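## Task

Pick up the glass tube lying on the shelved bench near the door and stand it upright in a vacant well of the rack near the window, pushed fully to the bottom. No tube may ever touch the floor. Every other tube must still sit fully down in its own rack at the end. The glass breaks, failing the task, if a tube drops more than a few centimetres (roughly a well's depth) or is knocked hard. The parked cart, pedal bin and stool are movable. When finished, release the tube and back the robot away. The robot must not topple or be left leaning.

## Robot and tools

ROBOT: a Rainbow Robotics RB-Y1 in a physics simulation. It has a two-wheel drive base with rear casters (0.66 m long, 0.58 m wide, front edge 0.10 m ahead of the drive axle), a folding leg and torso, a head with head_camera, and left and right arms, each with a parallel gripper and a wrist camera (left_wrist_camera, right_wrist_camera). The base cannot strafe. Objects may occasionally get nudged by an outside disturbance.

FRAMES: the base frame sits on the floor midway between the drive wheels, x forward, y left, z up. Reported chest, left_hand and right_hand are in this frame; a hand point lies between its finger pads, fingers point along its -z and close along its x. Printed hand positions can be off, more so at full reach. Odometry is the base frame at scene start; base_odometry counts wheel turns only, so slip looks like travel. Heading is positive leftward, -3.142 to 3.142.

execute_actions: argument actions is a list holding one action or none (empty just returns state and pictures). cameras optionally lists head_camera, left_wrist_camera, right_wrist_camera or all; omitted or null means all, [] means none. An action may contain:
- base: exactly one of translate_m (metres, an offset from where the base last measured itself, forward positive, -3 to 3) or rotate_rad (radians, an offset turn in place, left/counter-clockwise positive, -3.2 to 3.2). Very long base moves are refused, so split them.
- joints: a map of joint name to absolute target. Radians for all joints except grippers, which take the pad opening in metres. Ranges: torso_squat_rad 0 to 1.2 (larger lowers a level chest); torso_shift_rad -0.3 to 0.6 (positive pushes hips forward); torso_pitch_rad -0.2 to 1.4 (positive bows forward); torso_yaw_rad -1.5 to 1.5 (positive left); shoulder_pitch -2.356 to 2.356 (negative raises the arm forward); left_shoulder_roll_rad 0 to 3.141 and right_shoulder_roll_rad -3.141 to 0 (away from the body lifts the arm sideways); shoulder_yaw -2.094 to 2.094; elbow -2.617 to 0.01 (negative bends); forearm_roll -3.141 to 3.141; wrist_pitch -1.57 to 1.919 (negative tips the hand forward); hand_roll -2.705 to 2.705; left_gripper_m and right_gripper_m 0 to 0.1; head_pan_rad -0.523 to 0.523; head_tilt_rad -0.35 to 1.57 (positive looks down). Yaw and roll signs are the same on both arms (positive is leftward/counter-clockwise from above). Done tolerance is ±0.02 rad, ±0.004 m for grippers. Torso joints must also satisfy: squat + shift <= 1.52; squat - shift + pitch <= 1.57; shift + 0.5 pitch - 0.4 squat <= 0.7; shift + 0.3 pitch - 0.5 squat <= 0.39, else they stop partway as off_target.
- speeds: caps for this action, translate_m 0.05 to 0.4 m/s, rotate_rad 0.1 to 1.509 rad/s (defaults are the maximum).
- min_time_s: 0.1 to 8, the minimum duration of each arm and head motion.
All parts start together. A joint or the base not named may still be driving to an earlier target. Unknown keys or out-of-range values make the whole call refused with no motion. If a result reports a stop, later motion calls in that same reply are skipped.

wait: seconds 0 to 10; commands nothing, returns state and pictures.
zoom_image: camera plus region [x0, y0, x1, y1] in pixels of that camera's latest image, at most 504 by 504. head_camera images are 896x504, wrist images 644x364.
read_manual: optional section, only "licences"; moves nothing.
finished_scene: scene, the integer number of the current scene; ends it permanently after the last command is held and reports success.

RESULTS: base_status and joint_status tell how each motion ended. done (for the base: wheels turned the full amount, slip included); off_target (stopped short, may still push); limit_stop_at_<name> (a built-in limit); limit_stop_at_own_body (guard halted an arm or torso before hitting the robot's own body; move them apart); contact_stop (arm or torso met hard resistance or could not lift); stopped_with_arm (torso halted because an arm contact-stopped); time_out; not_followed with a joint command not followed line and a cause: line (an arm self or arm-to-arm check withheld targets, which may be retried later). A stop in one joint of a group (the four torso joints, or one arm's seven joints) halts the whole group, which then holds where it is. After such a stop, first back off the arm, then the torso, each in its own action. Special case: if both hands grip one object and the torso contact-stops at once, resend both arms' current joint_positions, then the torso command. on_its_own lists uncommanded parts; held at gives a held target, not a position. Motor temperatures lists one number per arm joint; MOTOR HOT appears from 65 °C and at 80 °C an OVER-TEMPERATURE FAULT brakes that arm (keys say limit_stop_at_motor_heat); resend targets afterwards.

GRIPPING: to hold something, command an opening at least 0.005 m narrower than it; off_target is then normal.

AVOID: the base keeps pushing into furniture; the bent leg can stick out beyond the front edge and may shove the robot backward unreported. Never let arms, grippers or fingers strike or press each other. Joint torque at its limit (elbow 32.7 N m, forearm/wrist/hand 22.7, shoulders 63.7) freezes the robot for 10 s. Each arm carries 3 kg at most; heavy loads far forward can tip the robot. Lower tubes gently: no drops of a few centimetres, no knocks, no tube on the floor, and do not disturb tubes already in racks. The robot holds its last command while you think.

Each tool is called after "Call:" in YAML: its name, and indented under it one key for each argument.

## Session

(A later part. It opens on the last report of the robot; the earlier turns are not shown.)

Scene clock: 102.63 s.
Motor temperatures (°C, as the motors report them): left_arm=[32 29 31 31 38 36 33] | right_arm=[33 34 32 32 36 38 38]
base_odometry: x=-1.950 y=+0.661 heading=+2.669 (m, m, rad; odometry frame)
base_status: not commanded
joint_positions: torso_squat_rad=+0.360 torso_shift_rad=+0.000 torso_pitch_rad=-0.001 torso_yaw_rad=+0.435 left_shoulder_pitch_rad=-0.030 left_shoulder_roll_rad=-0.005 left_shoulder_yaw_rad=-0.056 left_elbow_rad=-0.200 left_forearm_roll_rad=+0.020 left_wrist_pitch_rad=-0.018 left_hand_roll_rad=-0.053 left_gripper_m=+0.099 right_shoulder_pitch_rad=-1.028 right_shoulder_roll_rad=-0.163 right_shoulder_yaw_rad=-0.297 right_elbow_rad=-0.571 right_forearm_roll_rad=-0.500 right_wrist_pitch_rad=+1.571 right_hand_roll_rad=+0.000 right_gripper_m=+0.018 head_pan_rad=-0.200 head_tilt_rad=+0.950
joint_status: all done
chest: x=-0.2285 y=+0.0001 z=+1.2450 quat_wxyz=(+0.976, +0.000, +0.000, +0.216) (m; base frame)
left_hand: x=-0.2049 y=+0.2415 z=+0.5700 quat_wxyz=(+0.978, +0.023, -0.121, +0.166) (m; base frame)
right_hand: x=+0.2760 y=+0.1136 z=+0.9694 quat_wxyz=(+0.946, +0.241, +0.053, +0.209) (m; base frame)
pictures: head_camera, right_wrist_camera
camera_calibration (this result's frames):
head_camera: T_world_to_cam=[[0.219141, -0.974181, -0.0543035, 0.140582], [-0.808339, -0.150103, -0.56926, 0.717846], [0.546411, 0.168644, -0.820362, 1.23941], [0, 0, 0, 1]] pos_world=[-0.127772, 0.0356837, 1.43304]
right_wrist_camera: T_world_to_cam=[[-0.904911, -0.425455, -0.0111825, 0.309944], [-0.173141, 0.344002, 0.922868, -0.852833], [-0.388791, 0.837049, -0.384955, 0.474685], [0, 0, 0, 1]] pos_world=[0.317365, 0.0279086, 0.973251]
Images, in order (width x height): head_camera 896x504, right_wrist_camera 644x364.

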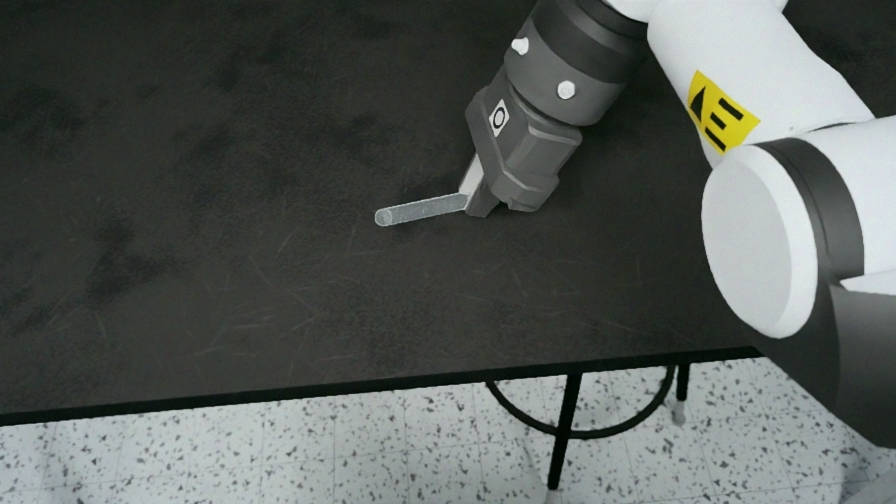

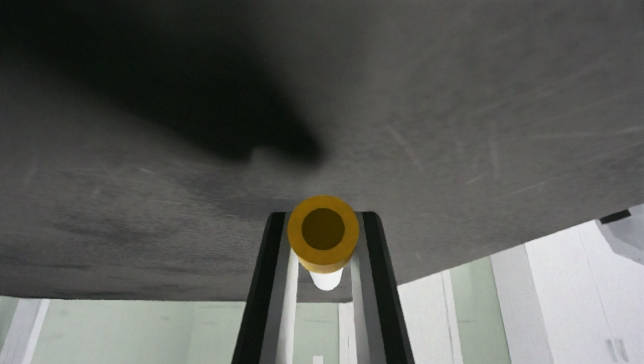

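Call:
execute_actions:
  actions:
    - {"base":{"translate_m":-0.9},"joints":{"torso_squat_rad":0,"torso_yaw_rad":0}}
  cameras: []

Call:
execute_actions:
  actions:
    - {"base":{"rotate_rad":-2.58},"joints":{"right_forearm_roll_rad":1.07,"head_tilt_rad":0.5,"head_pan_rad":-0.3},"min_time_s":3.5}
  cameras: ["head_camera"]

Call:
execute_actions:
  actions:
    - {"base":{"translate_m":2.3}}
  cameras: ["head_camera","right_wrist_camera"]

Scene clock: 114.03 s.
Motor temperatures (°C, as the motors report them): left_arm=[32 29 31 31 38 36 33] | right_arm=[33 34 32 32 36 38 38]
base_odometry: x=-1.148 y=+0.251 heading=+2.668 (m, m, rad; odometry frame)
base_status: done
joint_positions: torso_squat_rad=+0.000 torso_shift_rad=+0.000 torso_pitch_rad=-0.001 torso_yaw_rad=+0.000 left_shoulder_pitch_rad=-0.030 left_shoulder_roll_rad=-0.005 left_shoulder_yaw_rad=-0.056 left_elbow_rad=-0.200 left_forearm_roll_rad=+0.020 left_wrist_pitch_rad=-0.018 left_hand_roll_rad=-0.053 left_gripper_m=+0.099 right_shoulder_pitch_rad=-1.028 right_shoulder_roll_rad=-0.163 right_shoulder_yaw_rad=-0.297 right_elbow_rad=-0.571 right_forearm_roll_rad=-0.500 right_wrist_pitch_rad=+1.571 right_hand_roll_rad=+0.000 right_gripper_m=+0.018 head_pan_rad=-0.200 head_tilt_rad=+0.950
joint_status: all done
chest: x=-0.2286 y=+0.0001 z=+1.2899 quat_wxyz=(+1.000, +0.000, -0.001, +0.000) (m; base frame)
left_hand: x=-0.1052 y=+0.2093 z=+0.6150 quat_wxyz=(+0.991, -0.004, -0.124, -0.049) (m; base frame)
right_hand: x=+0.2767 y=-0.1094 z=+1.0144 quat_wxyz=(+0.969, +0.247, -0.001, +0.000) (m; base frame)
pictures: none
No camera images: the call's "cameras" was empty. Leave "cameras" out to get every camera's image.

Scene clock: 118.90 s.
Motor temperatures (°C, as the motors report them): left_arm=[32 29 31 31 38 36 33] | right_arm=[33 34 32 32 36 38 38]
base_odometry: x=-1.148 y=+0.251 heading=+0.088 (m, m, rad; odometry frame)
base_status: done
joint_positions: torso_squat_rad=+0.000 torso_shift_rad=+0.000 torso_pitch_rad=-0.001 torso_yaw_rad=+0.000 left_shoulder_pitch_rad=-0.030 left_shoulder_roll_rad=-0.005 left_shoulder_yaw_rad=-0.056 left_elbow_rad=-0.200 left_forearm_roll_rad=+0.020 left_wrist_pitch_rad=-0.018 left_hand_roll_rad=-0.053 left_gripper_m=+0.099 right_shoulder_pitch_rad=-1.028 right_shoulder_roll_rad=-0.163 right_shoulder_yaw_rad=-0.297 right_elbow_rad=-0.571 right_forearm_roll_rad=+1.070 right_wrist_pitch_rad=+1.571 right_hand_roll_rad=+0.000 right_gripper_m=+0.018 head_pan_rad=-0.300 head_tilt_rad=+0.500
joint_status: all done
chest: x=-0.2287 y=+0.0001 z=+1.2899 quat_wxyz=(+1.000, +0.000, -0.001, +0.000) (m; base frame)
left_hand: x=-0.1053 y=+0.2093 z=+0.6150 quat_wxyz=(+0.991, -0.004, -0.124, -0.049) (m; base frame)
right_hand: x=+0.2766 y=-0.4222 z=+1.1063 quat_wxyz=(+0.860, -0.510, -0.001, +0.000) (m; base frame)
pictures: head_camera
camera_calibration (this result's frames):
head_camera: T_world_to_cam=[[-0.28388, -0.957256, -0.0554439, 0.0311572], [-0.456767, 0.185845, -0.869957, 1.26422], [0.843075, -0.221638, -0.490001, 0.846044], [0, 0, 0, 1]] pos_world=[-0.126979, -0.0176076, 1.51611]
Images, in order (width x height): head_camera 896x504.

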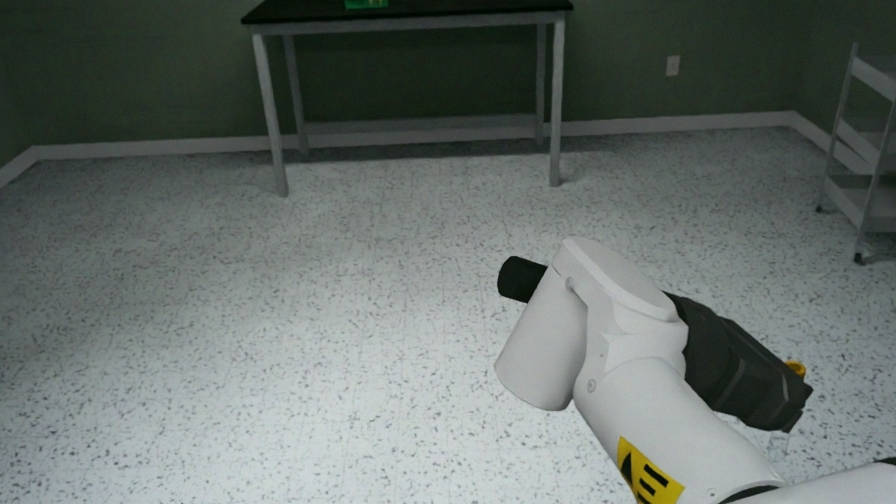

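Scene clock: 126.20 s.
Motor temperatures (°C, as the motors report them): left_arm=[32 29 31 31 38 36 33] | right_arm=[33 34 32 32 36 38 38]
base_odometry: x=+1.143 y=+0.452 heading=+0.087 (m, m, rad; odometry frame)
base_status: done
joint_positions: torso_squat_rad=+0.000 torso_shift_rad=+0.000 torso_pitch_rad=-0.001 torso_yaw_rad=+0.000 left_shoulder_pitch_rad=-0.030 left_shoulder_roll_rad=-0.005 left_shoulder_yaw_rad=-0.056 left_elbow_rad=-0.200 left_forearm_roll_rad=+0.020 left_wrist_pitch_rad=-0.018 left_hand_roll_rad=-0.053 left_gripper_m=+0.099 right_shoulder_pitch_rad=-1.028 right_shoulder_roll_rad=-0.163 right_shoulder_yaw_rad=-0.297 right_elbow_rad=-0.571 right_forearm_roll_rad=+1.070 right_wrist_pitch_rad=+1.571 right_hand_roll_rad=+0.000 right_gripper_m=+0.018 head_pan_rad=-0.300 head_tilt_rad=+0.500
joint_status: not commanded
chest: x=-0.2286 y=+0.0001 z=+1.2899 quat_wxyz=(+1.000, +0.000, -0.001, +0.000) (m; base frame)
left_hand: x=-0.1051 y=+0.2093 z=+0.6150 quat_wxyz=(+0.991, -0.004, -0.124, -0.049) (m; base frame)
right_hand: x=+0.2767 y=-0.4222 z=+1.1062 quat_wxyz=(+0.860, -0.510, -0.001, +0.000) (m; base frame)
pictures: head_camera, right_wrist_camera
camera_calibration (this result's frames):
head_camera: T_world_to_cam=[[-0.283893, -0.957255, -0.055393, 0.0311264], [-0.456915, 0.185844, -0.86988, 1.26415], [0.842991, -0.221643, -0.490144, 0.846096], [0, 0, 0, 1]] pos_world=[-0.126807, -0.0176074, 1.51609]
right_wrist_camera: T_world_to_cam=[[-0.999945, -0.0100755, 0.00285369, 0.270323], [-0.0103992, 0.923383, -0.383739, 0.850302], [0.0012313, -0.383747, -0.923437, 0.948426], [0, 0, 0, 1]] pos_world=[0.277982, -0.418475, 1.20133]
Images, in order (width x height): head_camera 896x504, right_wrist_camera 644x364.

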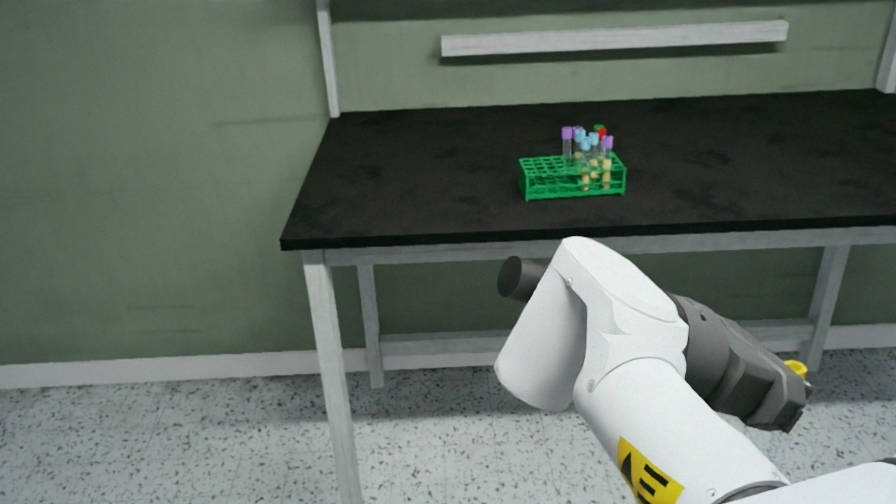

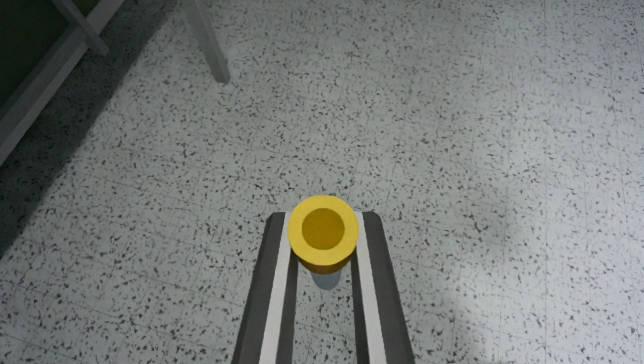

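Call:
execute_actions:
  actions:
    - {"base":{"rotate_rad":-0.07},"joints":{"head_tilt_rad":0.75,"head_pan_rad":-0.52}}
  cameras: []

Call:
execute_actions:
  actions:
    - {"base":{"translate_m":0.74}}

Scene clock: 134.70 s.
Motor temperatures (°C, as the motors report them): left_arm=[32 29 31 31 38 36 33] | right_arm=[34 34 32 32 36 38 38]
base_odometry: x=+1.143 y=+0.452 heading=+0.018 (m, m, rad; odometry frame)
base_status: done
joint_positions: torso_squat_rad=+0.000 torso_shift_rad=+0.000 torso_pitch_rad=-0.001 torso_yaw_rad=+0.000 left_shoulder_pitch_rad=-0.030 left_shoulder_roll_rad=-0.005 left_shoulder_yaw_rad=-0.056 left_elbow_rad=-0.200 left_forearm_roll_rad=+0.020 left_wrist_pitch_rad=-0.018 left_hand_roll_rad=-0.053 left_gripper_m=+0.099 right_shoulder_pitch_rad=-1.028 right_shoulder_roll_rad=-0.163 right_shoulder_yaw_rad=-0.297 right_elbow_rad=-0.571 right_forearm_roll_rad=+1.070 right_wrist_pitch_rad=+1.571 right_hand_roll_rad=+0.000 right_gripper_m=+0.018 head_pan_rad=-0.520 head_tilt_rad=+0.750
joint_status: all done
chest: x=-0.2286 y=+0.0001 z=+1.2899 quat_wxyz=(+1.000, +0.000, -0.001, +0.000) (m; base frame)
left_hand: x=-0.1051 y=+0.2093 z=+0.6150 quat_wxyz=(+0.991, -0.004, -0.124, -0.049) (m; base frame)
right_hand: x=+0.2767 y=-0.4222 z=+1.1062 quat_wxyz=(+0.860, -0.510, -0.001, +0.000) (m; base frame)
pictures: none
No camera images: the call's "cameras" was empty. Leave "cameras" out to get every camera's image.

Scene clock: 138.10 s.
Motor temperatures (°C, as the motors report them): left_arm=[32 29 31 31 38 36 33] | right_arm=[34 34 32 32 36 38 38]
base_odometry: x=+1.883 y=+0.465 heading=+0.017 (m, m, rad; odometry frame)
base_status: done
joint_positions: torso_squat_rad=+0.000 torso_shift_rad=+0.000 torso_pitch_rad=-0.001 torso_yaw_rad=+0.000 left_shoulder_pitch_rad=-0.030 left_shoulder_roll_rad=-0.005 left_shoulder_yaw_rad=-0.056 left_elbow_rad=-0.200 left_forearm_roll_rad=+0.020 left_wrist_pitch_rad=-0.018 left_hand_roll_rad=-0.053 left_gripper_m=+0.099 right_shoulder_pitch_rad=-1.028 right_shoulder_roll_rad=-0.163 right_shoulder_yaw_rad=-0.297 right_elbow_rad=-0.571 right_forearm_roll_rad=+1.070 right_wrist_pitch_rad=+1.571 right_hand_roll_rad=+0.000 right_gripper_m=+0.018 head_pan_rad=-0.520 head_tilt_rad=+0.750
joint_status: not commanded
chest: x=-0.2286 y=+0.0001 z=+1.2899 quat_wxyz=(+1.000, +0.000, -0.001, +0.000) (m; base frame)
left_hand: x=-0.1051 y=+0.2093 z=+0.6150 quat_wxyz=(+0.991, -0.004, -0.124, -0.049) (m; base frame)
right_hand: x=+0.2767 y=-0.4222 z=+1.1062 quat_wxyz=(+0.860, -0.510, -0.001, +0.000) (m; base frame)
pictures: head_camera, left_wrist_camera, right_wrist_camera
camera_calibration (this result's frames):
head_camera: T_world_to_cam=[[-0.498209, -0.865195, -0.0567993, -0.0110951], [-0.578714, 0.380594, -0.721275, 1.01749], [0.645661, -0.326475, -0.690316, 1.10358], [0, 0, 0, 1]] pos_world=[-0.129235, -0.0365563, 1.49508]
left_wrist_camera: T_world_to_cam=[[0.957725, -0.157609, 0.240672, -0.0131024], [-0.273646, -0.757242, 0.593045, -0.200572], [0.0887777, -0.633833, -0.768358, 0.69862], [0, 0, 0, 1]] pos_world=[-0.104359, 0.288862, 0.658892]
right_wrist_camera: T_world_to_cam=[[-0.999945, -0.0100743, 0.0028921, 0.270275], [-0.0104128, 0.923376, -0.383754, 0.850303], [0.00119556, -0.383764, -0.923431, 0.948418], [0, 0, 0, 1]] pos_world=[0.27798, -0.418459, 1.20132]
Images, in order (width x height): head_camera 896x504, left_wrist_camera 644x364, right_wrist_camera 644x364.

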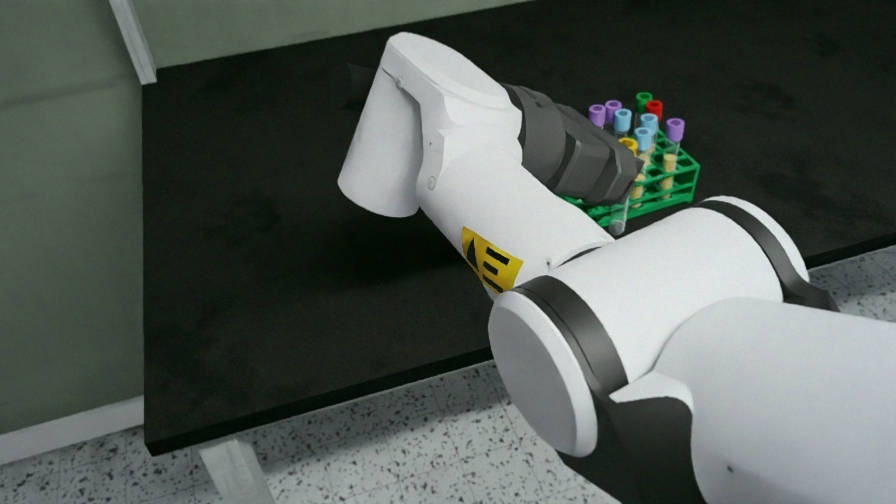

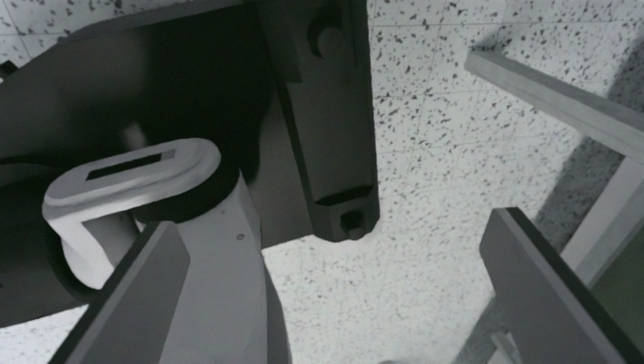

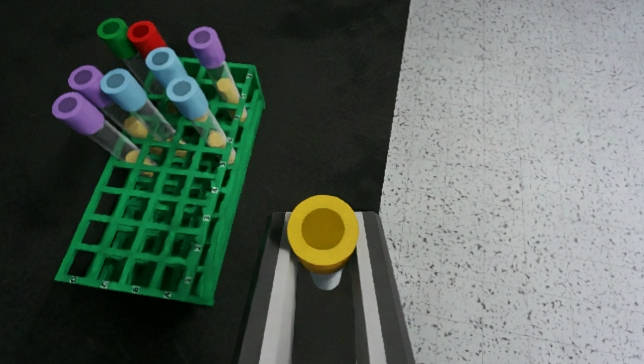

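Call:
execute_actions:
  actions:
    - {"base":{"translate_m":0.102},"speeds":{"translate_m":0.06},"joints":{"torso_yaw_rad":-0.01}}

Call:
zoom_image:
  camera: "right_wrist_camera"
  region: [180,150,460,364]

Call:
zoom_image:
  camera: "head_camera"
  region: [540,120,760,280]

Scene clock: 148.60 s.
Motor temperatures (°C, as the motors report them): left_arm=[32 29 31 31 38 36 33] | right_arm=[34 34 32 32 36 38 38]
base_odometry: x=+1.985 y=+0.467 heading=+0.017 (m, m, rad; odometry frame)
base_status: done
joint_positions: torso_squat_rad=+0.000 torso_shift_rad=+0.000 torso_pitch_rad=-0.001 torso_yaw_rad=-0.010 left_shoulder_pitch_rad=-0.030 left_shoulder_roll_rad=-0.005 left_shoulder_yaw_rad=-0.056 left_elbow_rad=-0.200 left_forearm_roll_rad=+0.020 left_wrist_pitch_rad=-0.018 left_hand_roll_rad=-0.053 left_gripper_m=+0.099 right_shoulder_pitch_rad=-1.028 right_shoulder_roll_rad=-0.163 right_shoulder_yaw_rad=-0.297 right_elbow_rad=-0.571 right_forearm_roll_rad=+1.070 right_wrist_pitch_rad=+1.571 right_hand_roll_rad=+0.000 right_gripper_m=+0.018 head_pan_rad=-0.520 head_tilt_rad=+0.750
joint_status: all done
chest: x=-0.2286 y=+0.0001 z=+1.2899 quat_wxyz=(+1.000, +0.000, -0.001, -0.005) (m; base frame)
left_hand: x=-0.1031 y=+0.2081 z=+0.6150 quat_wxyz=(+0.991, -0.004, -0.124, -0.054) (m; base frame)
right_hand: x=+0.2724 y=-0.4272 z=+1.1062 quat_wxyz=(+0.860, -0.510, +0.002, -0.005) (m; base frame)
pictures: head_camera, left_wrist_camera, right_wrist_camera
camera_calibration (this result's frames):
head_camera: T_world_to_cam=[[-0.506825, -0.860174, -0.0568329, -0.0130344], [-0.574854, 0.386368, -0.721293, 1.01838], [0.642395, -0.332899, -0.690295, 1.10282], [0, 0, 0, 1]] pos_world=[-0.129634, -0.0375537, 1.49508]
left_wrist_camera: T_world_to_cam=[[0.956105, -0.167162, 0.240666, -0.0134502], [-0.281186, -0.754484, 0.593033, -0.202288], [0.082446, -0.634674, -0.768369, 0.697186], [0, 0, 0, 1]] pos_world=[-0.101501, 0.287614, 0.658897]
right_wrist_camera: T_world_to_cam=[[-0.999996, -0.000126306, 0.00284753, 0.270293], [-0.00120932, 0.923445, -0.383728, 0.852377], [-0.00258107, -0.38373, -0.923442, 0.947573], [0, 0, 0, 1]] pos_world=[0.273769, -0.423477, 1.20134]
Images, in order (width x height): head_camera 896x504, left_wrist_camera 644x364, right_wrist_camera 644x364.

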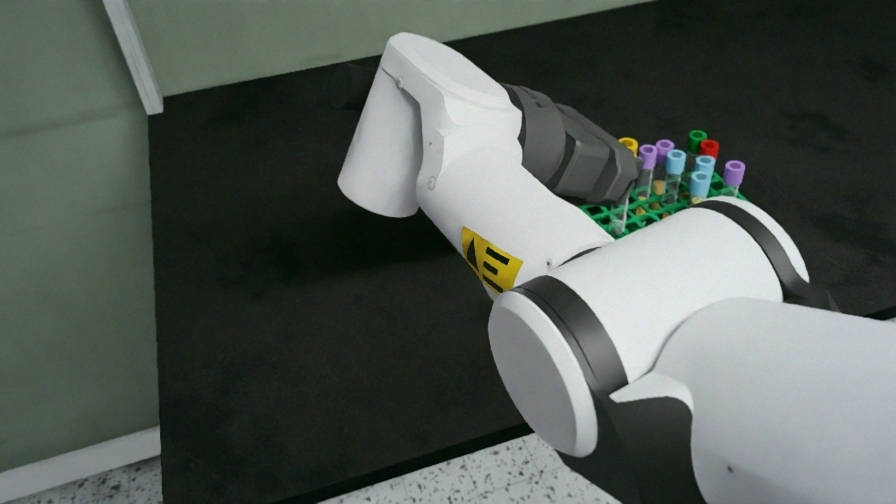

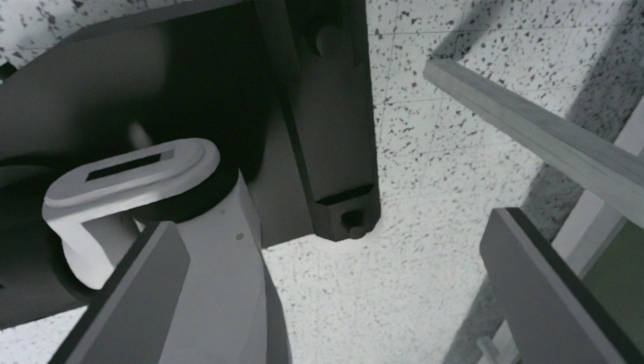

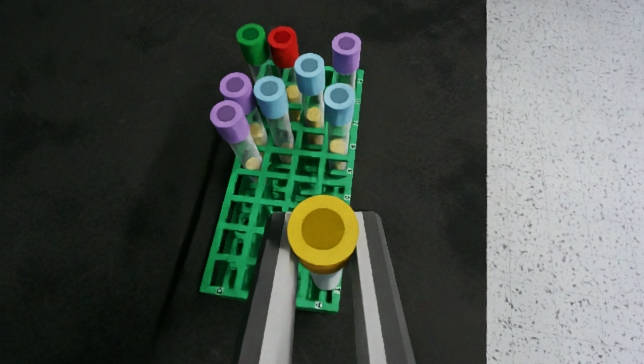

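Region (180, 150, 460, 364) of right_wrist_camera's 644x364 image, scaled by 1.800, with more detail than that image has; it fills the top 385 rows of this view, and the rest is white.

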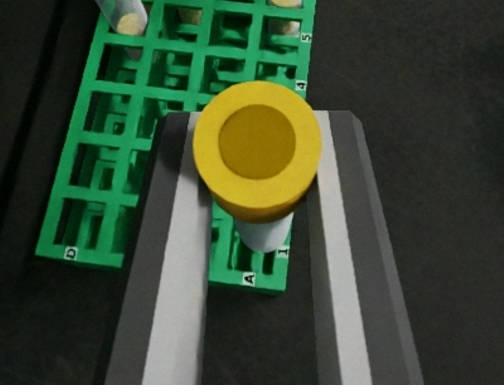

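Region (540, 120, 760, 280) of head_camera's 896x504 image, scaled by 2.291, with more detail than that image has; it fills the top 367 rows of this view, and the rest is white.

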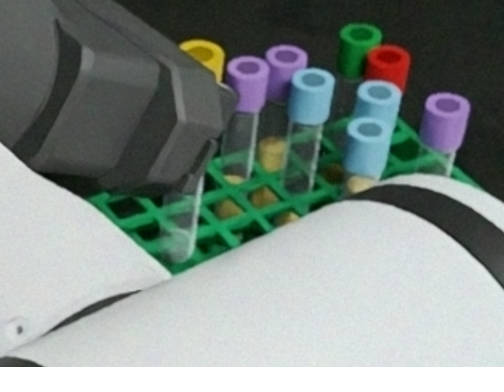

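Call:
execute_actions:
  actions:
    - {"joints":{"torso_yaw_rad":0.0,"torso_squat_rad":0.22}}
  cameras: ["head_camera","right_wrist_camera"]

Call:
zoom_image:
  camera: "right_wrist_camera"
  region: [180,150,460,364]

Call:
zoom_image:
  camera: "head_camera"
  region: [540,120,760,280]

Scene clock: 155.70 s.
Motor temperatures (°C, as the motors report them): left_arm=[32 29 31 31 38 36 33] | right_arm=[34 34 32 32 36 38 38]
base_odometry: x=+1.985 y=+0.467 heading=+0.017 (m, m, rad; odometry frame)
base_status: not commanded
joint_positions: torso_squat_rad=+0.220 torso_shift_rad=+0.000 torso_pitch_rad=-0.001 torso_yaw_rad=+0.000 left_shoulder_pitch_rad=-0.030 left_shoulder_roll_rad=-0.005 left_shoulder_yaw_rad=-0.056 left_elbow_rad=-0.200 left_forearm_roll_rad=+0.020 left_wrist_pitch_rad=-0.018 left_hand_roll_rad=-0.053 left_gripper_m=+0.099 right_shoulder_pitch_rad=-1.028 right_shoulder_roll_rad=-0.163 right_shoulder_yaw_rad=-0.297 right_elbow_rad=-0.571 right_forearm_roll_rad=+1.070 right_wrist_pitch_rad=+1.571 right_hand_roll_rad=+0.000 right_gripper_m=+0.018 head_pan_rad=-0.520 head_tilt_rad=+0.750
joint_status: all done
chest: x=-0.2287 y=+0.0001 z=+1.2731 quat_wxyz=(+1.000, +0.000, -0.001, +0.000) (m; base frame)
left_hand: x=-0.1051 y=+0.2093 z=+0.5982 quat_wxyz=(+0.991, -0.004, -0.124, -0.049) (m; base frame)
right_hand: x=+0.2766 y=-0.4222 z=+1.0894 quat_wxyz=(+0.860, -0.510, -0.001, +0.000) (m; base frame)
pictures: head_camera, right_wrist_camera
camera_calibration (this result's frames):
head_camera: T_world_to_cam=[[-0.498303, -0.865133, -0.056919, -0.0119801], [-0.578501, 0.38067, -0.721406, 1.00547], [0.645779, -0.326551, -0.690169, 1.09185], [0, 0, 0, 1]] pos_world=[-0.1294, -0.0365718, 1.47823]
right_wrist_camera: T_world_to_cam=[[-0.999947, -0.00999265, 0.00265543, 0.270505], [-0.0102466, 0.923384, -0.383741, 0.843853], [0.00138261, -0.383748, -0.923437, 0.932898], [0, 0, 0, 1]] pos_world=[0.277847, -0.4185, 1.18457]
Images, in order (width x height): head_camera 896x504, right_wrist_camera 644x364.

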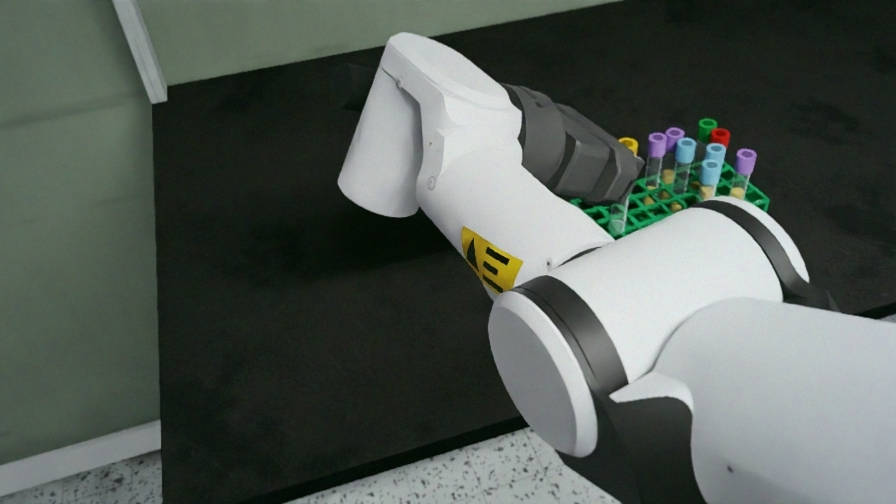

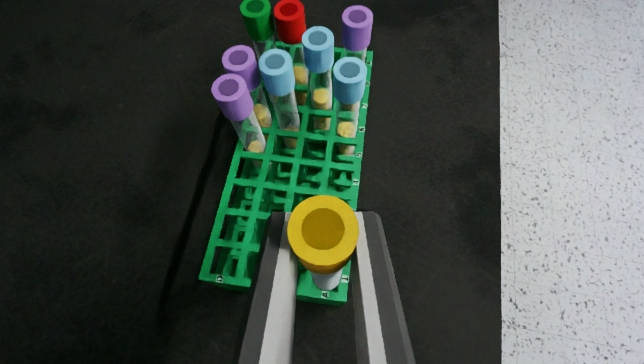

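Region (180, 150, 460, 364) of right_wrist_camera's 644x364 image, scaled by 1.800, with more detail than that image has; it fills the top 385 rows of this view, and the rest is white.

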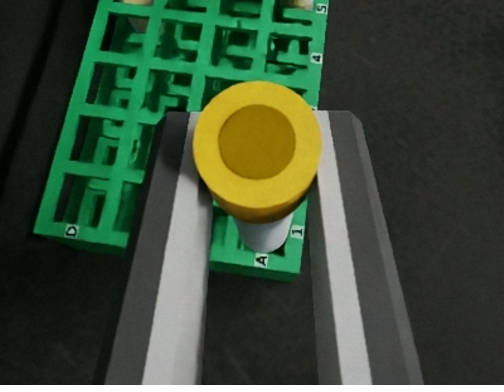

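Region (540, 120, 760, 280) of head_camera's 896x504 image, scaled by 2.291, with more detail than that image has; it fills the top 367 rows of this view, and the rest is white.

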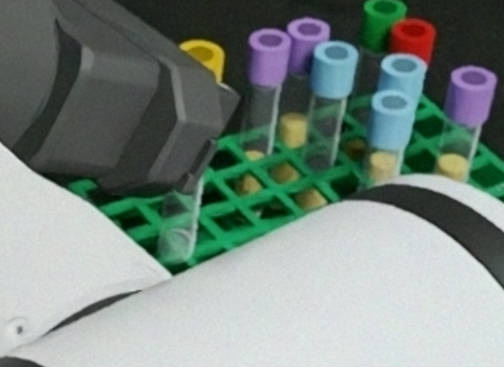

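Call:
execute_actions:
  actions:
    - {"joints":{"torso_yaw_rad":-0.004,"torso_shift_rad":0.003,"torso_squat_rad":0.3}}
  cameras: ["head_camera","right_wrist_camera"]

Call:
zoom_image:
  camera: "right_wrist_camera"
  region: [180,150,460,364]

Call:
zoom_image:
  camera: "head_camera"
  region: [540,120,760,280]

Scene clock: 161.93 s.
Motor temperatures (°C, as the motors report them): left_arm=[32 29 31 31 38 36 33] | right_arm=[34 34 32 32 36 38 38]
base_odometry: x=+1.985 y=+0.467 heading=+0.017 (m, m, rad; odometry frame)
base_status: not commanded
joint_positions: torso_squat_rad=+0.300 torso_shift_rad=+0.003 torso_pitch_rad=-0.001 torso_yaw_rad=-0.004 left_shoulder_pitch_rad=-0.030 left_shoulder_roll_rad=-0.005 left_shoulder_yaw_rad=-0.056 left_elbow_rad=-0.200 left_forearm_roll_rad=+0.020 left_wrist_pitch_rad=-0.018 left_hand_roll_rad=-0.053 left_gripper_m=+0.099 right_shoulder_pitch_rad=-1.028 right_shoulder_roll_rad=-0.163 right_shoulder_yaw_rad=-0.297 right_elbow_rad=-0.571 right_forearm_roll_rad=+1.070 right_wrist_pitch_rad=+1.571 right_hand_roll_rad=+0.000 right_gripper_m=+0.018 head_pan_rad=-0.520 head_tilt_rad=+0.750
joint_status: all done
chest: x=-0.2264 y=+0.0001 z=+1.2587 quat_wxyz=(+1.000, +0.000, -0.001, -0.002) (m; base frame)
left_hand: x=-0.1021 y=+0.2088 z=+0.5838 quat_wxyz=(+0.991, -0.004, -0.124, -0.051) (m; base frame)
right_hand: x=+0.2772 y=-0.4241 z=+1.0750 quat_wxyz=(+0.860, -0.510, +0.000, -0.002) (m; base frame)
pictures: head_camera, right_wrist_camera
camera_calibration (this result's frames):
head_camera: T_world_to_cam=[[-0.501596, -0.863228, -0.0569112, -0.0124302], [-0.577067, 0.382876, -0.721388, 0.996691], [0.644512, -0.329003, -0.690189, 1.0802], [0, 0, 0, 1]] pos_world=[-0.12728, -0.0369492, 1.46384]
right_wrist_camera: T_world_to_cam=[[-0.999977, -0.00618422, 0.0026802, 0.272759], [-0.00673926, 0.923418, -0.383736, 0.839139], [-0.000101836, -0.383745, -0.923439, 0.91927], [0, 0, 0, 1]] pos_world=[0.278501, -0.420424, 1.17017]
Images, in order (width x height): head_camera 896x504, right_wrist_camera 644x364.

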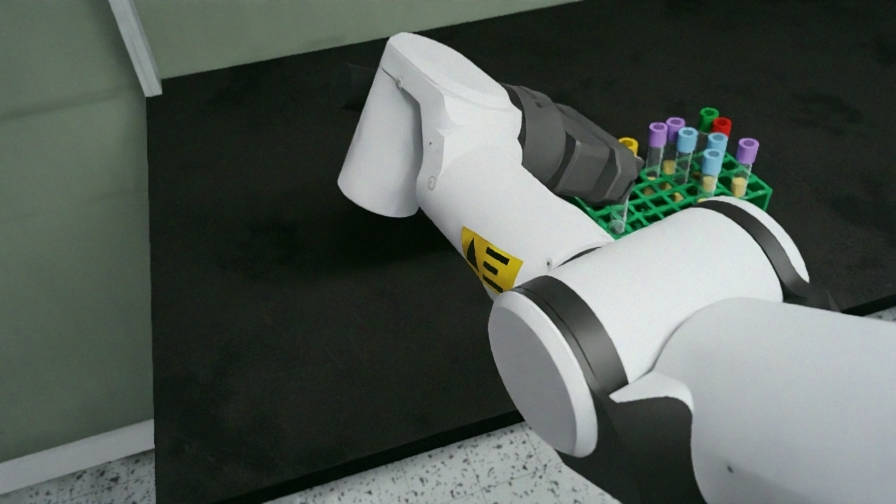

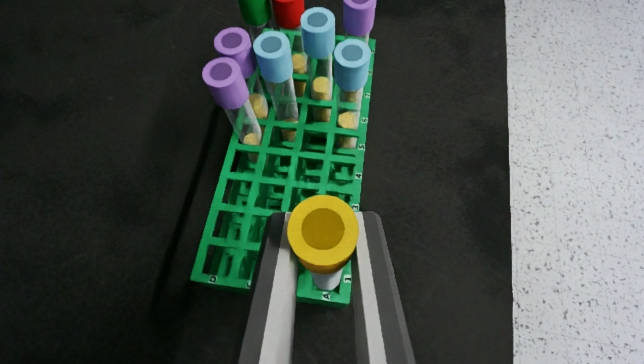

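Region (180, 150, 460, 364) of right_wrist_camera's 644x364 image, scaled by 1.800, with more detail than that image has; it fills the top 385 rows of this view, and the rest is white.

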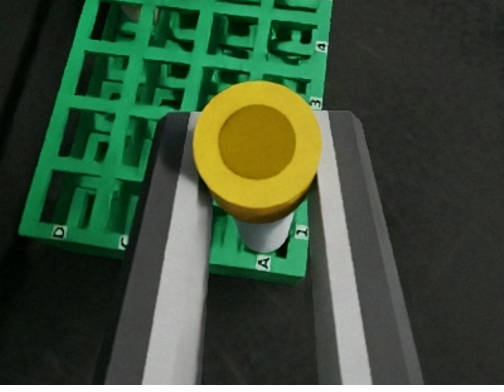

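Region (540, 120, 760, 280) of head_camera's 896x504 image, scaled by 2.291, with more detail than that image has; it fills the top 367 rows of this view, and the rest is white.

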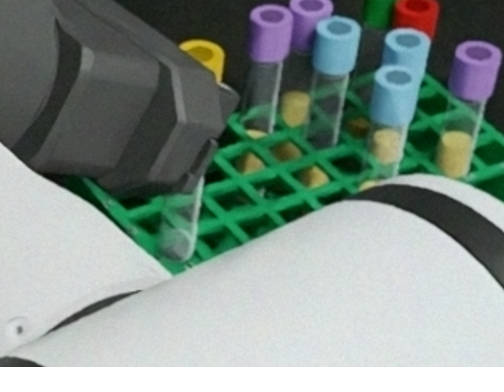

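Call:
execute_actions:
  actions:
    - {"joints":{"torso_yaw_rad":-0.005,"torso_squat_rad":0.36}}
  cameras: ["head_camera","right_wrist_camera"]

Call:
zoom_image:
  camera: "head_camera"
  region: [540,120,760,280]

Scene clock: 166.03 s.
Motor temperatures (°C, as the motors report them): left_arm=[32 29 31 31 38 36 33] | right_arm=[34 34 32 32 36 38 38]
base_odometry: x=+1.985 y=+0.467 heading=+0.017 (m, m, rad; odometry frame)
base_status: not commanded
joint_positions: torso_squat_rad=+0.360 torso_shift_rad=+0.003 torso_pitch_rad=-0.001 torso_yaw_rad=-0.005 left_shoulder_pitch_rad=-0.030 left_shoulder_roll_rad=-0.005 left_shoulder_yaw_rad=-0.056 left_elbow_rad=-0.200 left_forearm_roll_rad=+0.020 left_wrist_pitch_rad=-0.018 left_hand_roll_rad=-0.053 left_gripper_m=+0.099 right_shoulder_pitch_rad=-1.028 right_shoulder_roll_rad=-0.163 right_shoulder_yaw_rad=-0.297 right_elbow_rad=-0.571 right_forearm_roll_rad=+1.070 right_wrist_pitch_rad=+1.571 right_hand_roll_rad=+0.000 right_gripper_m=+0.018 head_pan_rad=-0.520 head_tilt_rad=+0.750
joint_status: all done
chest: x=-0.2265 y=+0.0001 z=+1.2451 quat_wxyz=(+1.000, +0.000, -0.001, -0.002) (m; base frame)
left_hand: x=-0.1019 y=+0.2087 z=+0.5702 quat_wxyz=(+0.991, -0.004, -0.124, -0.052) (m; base frame)
right_hand: x=+0.2767 y=-0.4246 z=+1.0614 quat_wxyz=(+0.860, -0.510, +0.001, -0.002) (m; base frame)
pictures: head_camera, right_wrist_camera
camera_calibration (this result's frames):
head_camera: T_world_to_cam=[[-0.502455, -0.862727, -0.0569274, -0.0134095], [-0.576665, 0.383453, -0.721403, 0.986948], [0.644203, -0.329644, -0.690172, 1.07076], [0, 0, 0, 1]] pos_world=[-0.127386, -0.0370473, 1.45023]
right_wrist_camera: T_world_to_cam=[[-0.999983, -0.00518645, 0.0026504, 0.272769], [-0.00580645, 0.923425, -0.383736, 0.834126], [-0.000457221, -0.383744, -0.923439, 0.906625], [0, 0, 0, 1]] pos_world=[0.278022, -0.420926, 1.15657]
Images, in order (width x height): head_camera 896x504, right_wrist_camera 644x364.

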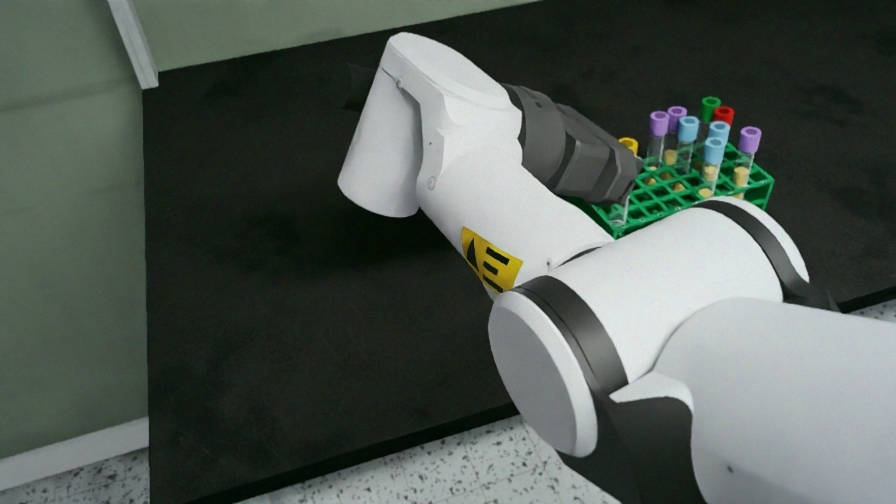

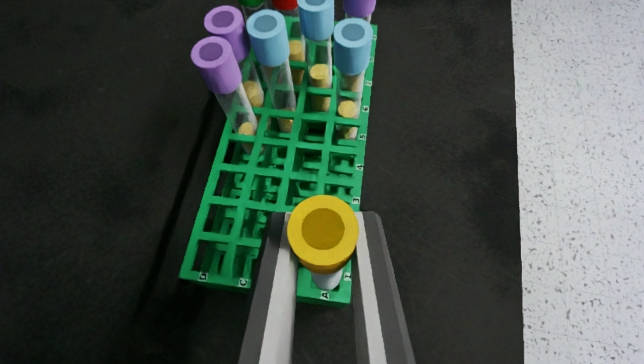

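Region (540, 120, 760, 280) of head_camera's 896x504 image, scaled by 2.291, with more detail than that image has; it fills the top 367 rows of this view, and the rest is white.

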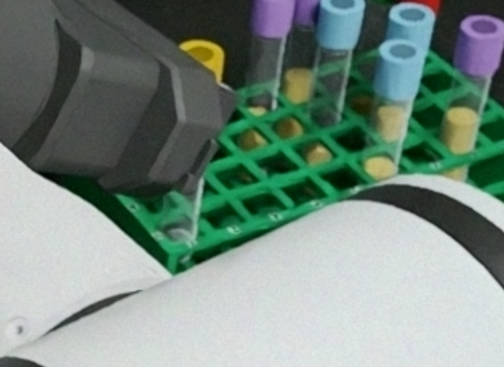

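Call:
execute_actions:
  actions:
    - {"joints":{"torso_shift_rad":0.004,"torso_squat_rad":0.41}}
  cameras: ["right_wrist_camera"]

Call:
execute_actions:
  actions:
    - {"joints":{"torso_squat_rad":0.458}}
  cameras: ["head_camera","right_wrist_camera"]

Scene clock: 171.13 s.
Motor temperatures (°C, as the motors report them): left_arm=[32 29 31 31 38 36 33] | right_arm=[34 34 32 32 36 38 38]
base_odometry: x=+1.985 y=+0.467 heading=+0.017 (m, m, rad; odometry frame)
base_status: not commanded
joint_positions: torso_squat_rad=+0.410 torso_shift_rad=+0.004 torso_pitch_rad=-0.001 torso_yaw_rad=-0.005 left_shoulder_pitch_rad=-0.030 left_shoulder_roll_rad=-0.005 left_shoulder_yaw_rad=-0.056 left_elbow_rad=-0.200 left_forearm_roll_rad=+0.020 left_wrist_pitch_rad=-0.018 left_hand_roll_rad=-0.053 left_gripper_m=+0.099 right_shoulder_pitch_rad=-1.028 right_shoulder_roll_rad=-0.163 right_shoulder_yaw_rad=-0.297 right_elbow_rad=-0.571 right_forearm_roll_rad=+1.070 right_wrist_pitch_rad=+1.571 right_hand_roll_rad=+0.000 right_gripper_m=+0.018 head_pan_rad=-0.520 head_tilt_rad=+0.750
joint_status: all done
chest: x=-0.2259 y=+0.0001 z=+1.2319 quat_wxyz=(+1.000, +0.000, -0.001, -0.002) (m; base frame)
left_hand: x=-0.1013 y=+0.2087 z=+0.5570 quat_wxyz=(+0.991, -0.004, -0.124, -0.052) (m; base frame)
right_hand: x=+0.2773 y=-0.4246 z=+1.0483 quat_wxyz=(+0.860, -0.510, +0.001, -0.002) (m; base frame)
pictures: right_wrist_camera
camera_calibration (this result's frames):
right_wrist_camera: T_world_to_cam=[[-0.999983, -0.0051798, 0.00265608, 0.273399], [-0.00580248, 0.923425, -0.383735, 0.829086], [-0.000465015, -0.383744, -0.923439, 0.894487], [0, 0, 0, 1]] pos_world=[0.278621, -0.420928, 1.14343]
Images, in order (width x height): right_wrist_camera 644x364.

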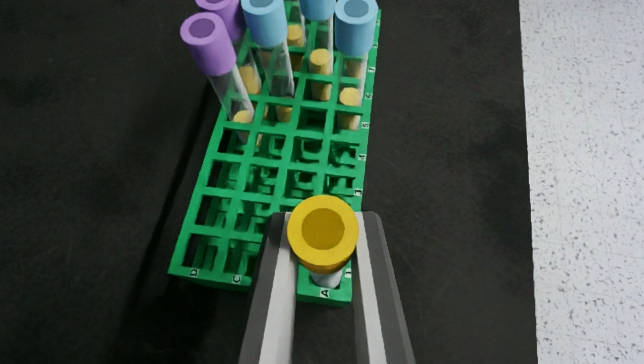

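Scene clock: 172.00 s.
Motor temperatures (°C, as the motors report them): left_arm=[32 29 31 31 38 36 33] | right_arm=[34 34 32 32 36 38 38]
base_odometry: x=+1.985 y=+0.467 heading=+0.017 (m, m, rad; odometry frame)
base_status: not commanded
joint_positions: torso_squat_rad=+0.458 torso_shift_rad=+0.004 torso_pitch_rad=-0.001 torso_yaw_rad=-0.005 left_shoulder_pitch_rad=-0.030 left_shoulder_roll_rad=-0.005 left_shoulder_yaw_rad=-0.056 left_elbow_rad=-0.200 left_forearm_roll_rad=+0.020 left_wrist_pitch_rad=-0.018 left_hand_roll_rad=-0.053 left_gripper_m=+0.099 right_shoulder_pitch_rad=-1.028 right_shoulder_roll_rad=-0.163 right_shoulder_yaw_rad=-0.297 right_elbow_rad=-0.571 right_forearm_roll_rad=+1.070 right_wrist_pitch_rad=+1.571 right_hand_roll_rad=+0.000 right_gripper_m=+0.018 head_pan_rad=-0.520 head_tilt_rad=+0.750
joint_status: all done
chest: x=-0.2259 y=+0.0001 z=+1.2178 quat_wxyz=(+1.000, +0.000, -0.001, -0.002) (m; base frame)
left_hand: x=-0.1014 y=+0.2087 z=+0.5429 quat_wxyz=(+0.991, -0.004, -0.124, -0.052) (m; base frame)
right_hand: x=+0.2773 y=-0.4246 z=+1.0341 quat_wxyz=(+0.860, -0.510, +0.001, -0.002) (m; base frame)
pictures: head_camera, right_wrist_camera
camera_calibration (this result's frames):
head_camera: T_world_to_cam=[[-0.50246, -0.862724, -0.0569329, -0.0146831], [-0.576657, 0.383458, -0.721406, 0.967588], [0.644206, -0.329647, -0.690168, 1.05159], [0, 0, 0, 1]] pos_world=[-0.126849, -0.0370452, 1.42296]
right_wrist_camera: T_world_to_cam=[[-0.999983, -0.00517734, 0.00265023, 0.273381], [-0.00579797, 0.923425, -0.383736, 0.823664], [-0.000460556, -0.383745, -0.923439, 0.881442], [0, 0, 0, 1]] pos_world=[0.278558, -0.420928, 1.1293]
Images, in order (width x height): head_camera 896x504, right_wrist_camera 644x364.

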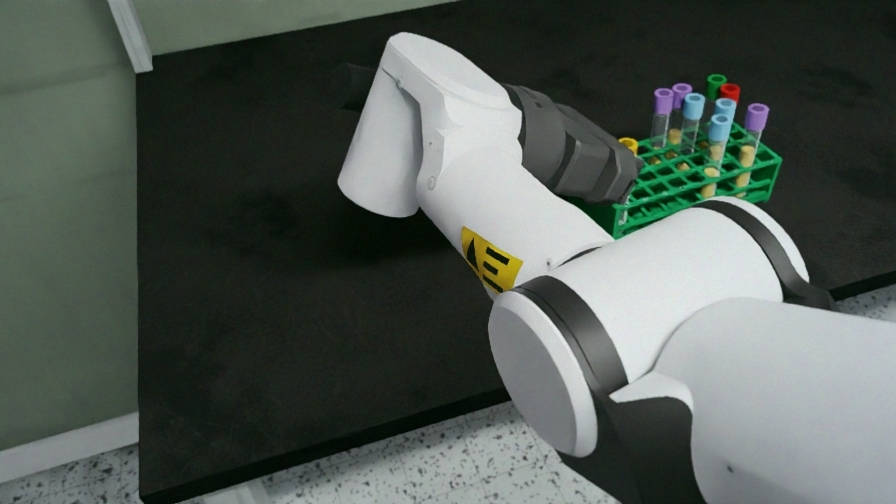

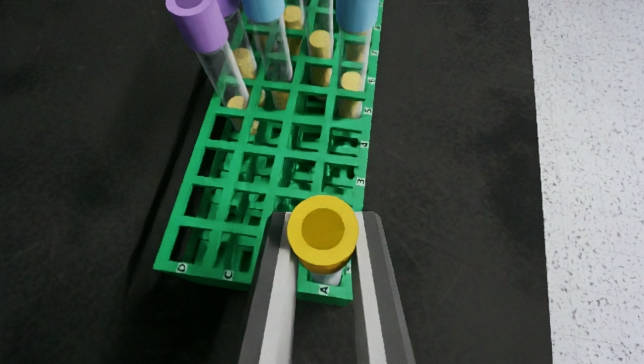

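Call:
execute_actions:
  actions:
    - {"joints":{"torso_squat_rad":0.475}}
  cameras: []

Call:
execute_actions:
  actions:
    - {"joints":{"right_gripper_m":0.05}}
  cameras: ["right_wrist_camera"]

Call:
execute_actions:
  actions:
    - {"joints":{"torso_squat_rad":0.2}}
  cameras: []

Call:
execute_actions:
  actions:
    - {"base":{"translate_m":-0.6},"joints":{"head_tilt_rad":0.45}}
  cameras: ["head_camera"]

Scene clock: 179.03 s.
Motor temperatures (°C, as the motors report them): left_arm=[32 29 31 31 38 36 33] | right_arm=[34 34 32 32 36 38 38]
base_odometry: x=+1.985 y=+0.467 heading=+0.017 (m, m, rad; odometry frame)
base_status: not commanded
joint_positions: torso_squat_rad=+0.475 torso_shift_rad=+0.004 torso_pitch_rad=-0.002 torso_yaw_rad=-0.005 left_shoulder_pitch_rad=-0.030 left_shoulder_roll_rad=-0.005 left_shoulder_yaw_rad=-0.056 left_elbow_rad=-0.200 left_forearm_roll_rad=+0.020 left_wrist_pitch_rad=-0.018 left_hand_roll_rad=-0.053 left_gripper_m=+0.099 right_shoulder_pitch_rad=-1.029 right_shoulder_roll_rad=-0.164 right_shoulder_yaw_rad=-0.297 right_elbow_rad=-0.571 right_forearm_roll_rad=+1.071 right_wrist_pitch_rad=+1.571 right_hand_roll_rad=+0.000 right_gripper_m=+0.018 head_pan_rad=-0.520 head_tilt_rad=+0.750
joint_status: all done
chest: x=-0.2262 y=+0.0002 z=+1.2124 quat_wxyz=(+1.000, +0.000, -0.001, -0.002) (m; base frame)
left_hand: x=-0.1013 y=+0.2087 z=+0.5376 quat_wxyz=(+0.991, -0.004, -0.124, -0.052) (m; base frame)
right_hand: x=+0.2774 y=-0.4247 z=+1.0299 quat_wxyz=(+0.860, -0.511, +0.000, -0.003) (m; base frame)
pictures: none
No camera images: the call's "cameras" was empty. Leave "cameras" out to get every camera's image.

Scene clock: 179.93 s.
Motor temperatures (°C, as the motors report them): left_arm=[32 29 31 31 38 36 33] | right_arm=[34 34 32 32 36 38 38]
base_odometry: x=+1.985 y=+0.467 heading=+0.017 (m, m, rad; odometry frame)
base_status: not commanded
joint_positions: torso_squat_rad=+0.475 torso_shift_rad=+0.004 torso_pitch_rad=-0.001 torso_yaw_rad=-0.005 left_shoulder_pitch_rad=-0.030 left_shoulder_roll_rad=-0.005 left_shoulder_yaw_rad=-0.056 left_elbow_rad=-0.200 left_forearm_roll_rad=+0.020 left_wrist_pitch_rad=-0.018 left_hand_roll_rad=-0.053 left_gripper_m=+0.099 right_shoulder_pitch_rad=-1.028 right_shoulder_roll_rad=-0.163 right_shoulder_yaw_rad=-0.297 right_elbow_rad=-0.571 right_forearm_roll_rad=+1.070 right_wrist_pitch_rad=+1.571 right_hand_roll_rad=+0.000 right_gripper_m=+0.050 head_pan_rad=-0.520 head_tilt_rad=+0.750
joint_status: all done
chest: x=-0.2260 y=+0.0002 z=+1.2124 quat_wxyz=(+1.000, +0.000, -0.001, -0.002) (m; base frame)
left_hand: x=-0.1014 y=+0.2087 z=+0.5375 quat_wxyz=(+0.991, -0.004, -0.124, -0.052) (m; base frame)
right_hand: x=+0.2773 y=-0.4247 z=+1.0292 quat_wxyz=(+0.860, -0.510, +0.000, -0.003) (m; base frame)
pictures: right_wrist_camera
camera_calibration (this result's frames):
right_wrist_camera: T_world_to_cam=[[-0.999985, -0.00510479, 0.00207882, 0.274063], [-0.00551168, 0.923238, -0.38419, 0.822126], [0.000041966, -0.384196, -0.923252, 0.876294], [0, 0, 0, 1]] pos_world=[0.278554, -0.420951, 1.12432]
Images, in order (width x height): right_wrist_camera 644x364.

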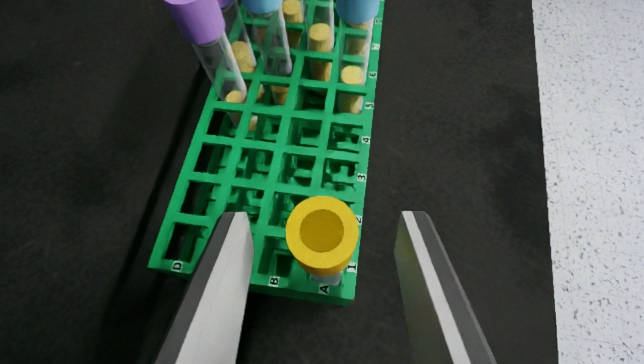

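Scene clock: 181.63 s.
Motor temperatures (°C, as the motors report them): left_arm=[32 29 31 31 38 36 33] | right_arm=[34 34 32 32 36 38 38]
base_odometry: x=+1.985 y=+0.467 heading=+0.017 (m, m, rad; odometry frame)
base_status: not commanded
joint_positions: torso_squat_rad=+0.200 torso_shift_rad=+0.004 torso_pitch_rad=-0.001 torso_yaw_rad=-0.005 left_shoulder_pitch_rad=-0.030 left_shoulder_roll_rad=-0.005 left_shoulder_yaw_rad=-0.056 left_elbow_rad=-0.200 left_forearm_roll_rad=+0.020 left_wrist_pitch_rad=-0.018 left_hand_roll_rad=-0.053 left_gripper_m=+0.099 right_shoulder_pitch_rad=-1.028 right_shoulder_roll_rad=-0.163 right_shoulder_yaw_rad=-0.297 right_elbow_rad=-0.571 right_forearm_roll_rad=+1.070 right_wrist_pitch_rad=+1.571 right_hand_roll_rad=+0.000 right_gripper_m=+0.050 head_pan_rad=-0.520 head_tilt_rad=+0.750
joint_status: all done
chest: x=-0.2255 y=+0.0002 z=+1.2760 quat_wxyz=(+1.000, +0.000, -0.001, -0.002) (m; base frame)
left_hand: x=-0.1012 y=+0.2087 z=+0.6010 quat_wxyz=(+0.991, -0.004, -0.124, -0.052) (m; base frame)
right_hand: x=+0.2776 y=-0.4247 z=+1.0924 quat_wxyz=(+0.860, -0.510, +0.001, -0.002) (m; base frame)
pictures: none
No camera images: the call's "cameras" was empty. Leave "cameras" out to get every camera's image.

Scene clock: 185.03 s.
Motor temperatures (°C, as the motors report them): left_arm=[32 29 31 31 38 36 33] | right_arm=[34 34 32 32 36 38 38]
base_odometry: x=+1.385 y=+0.457 heading=+0.016 (m, m, rad; odometry frame)
base_status: done
joint_positions: torso_squat_rad=+0.200 torso_shift_rad=+0.004 torso_pitch_rad=-0.001 torso_yaw_rad=-0.005 left_shoulder_pitch_rad=-0.030 left_shoulder_roll_rad=-0.005 left_shoulder_yaw_rad=-0.056 left_elbow_rad=-0.200 left_forearm_roll_rad=+0.020 left_wrist_pitch_rad=-0.018 left_hand_roll_rad=-0.053 left_gripper_m=+0.099 right_shoulder_pitch_rad=-1.028 right_shoulder_roll_rad=-0.163 right_shoulder_yaw_rad=-0.297 right_elbow_rad=-0.571 right_forearm_roll_rad=+1.070 right_wrist_pitch_rad=+1.571 right_hand_roll_rad=+0.000 right_gripper_m=+0.050 head_pan_rad=-0.520 head_tilt_rad=+0.450
joint_status: all done
chest: x=-0.2257 y=+0.0002 z=+1.2760 quat_wxyz=(+1.000, +0.000, -0.001, -0.002) (m; base frame)
left_hand: x=-0.1012 y=+0.2087 z=+0.6011 quat_wxyz=(+0.991, -0.004, -0.124, -0.052) (m; base frame)
right_hand: x=+0.2775 y=-0.4247 z=+1.0924 quat_wxyz=(+0.860, -0.510, +0.001, -0.002) (m; base frame)
pictures: head_camera
camera_calibration (this result's frames):
head_camera: T_world_to_cam=[[-0.48787, -0.871182, -0.0550017, -0.0110352], [-0.365523, 0.261103, -0.89343, 1.30671], [0.792701, -0.415773, -0.445822, 0.761188], [0, 0, 0, 1]] pos_world=[-0.131147, -0.0343168, 1.5062]
Images, in order (width x height): head_camera 896x504.

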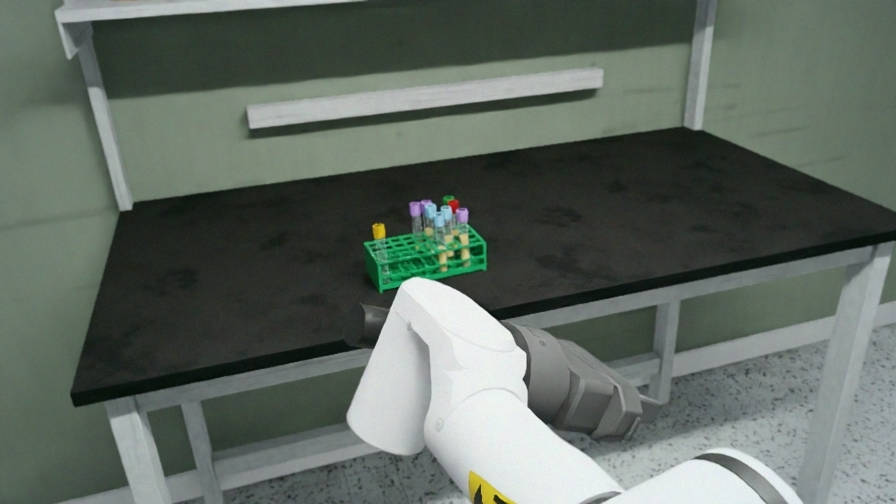

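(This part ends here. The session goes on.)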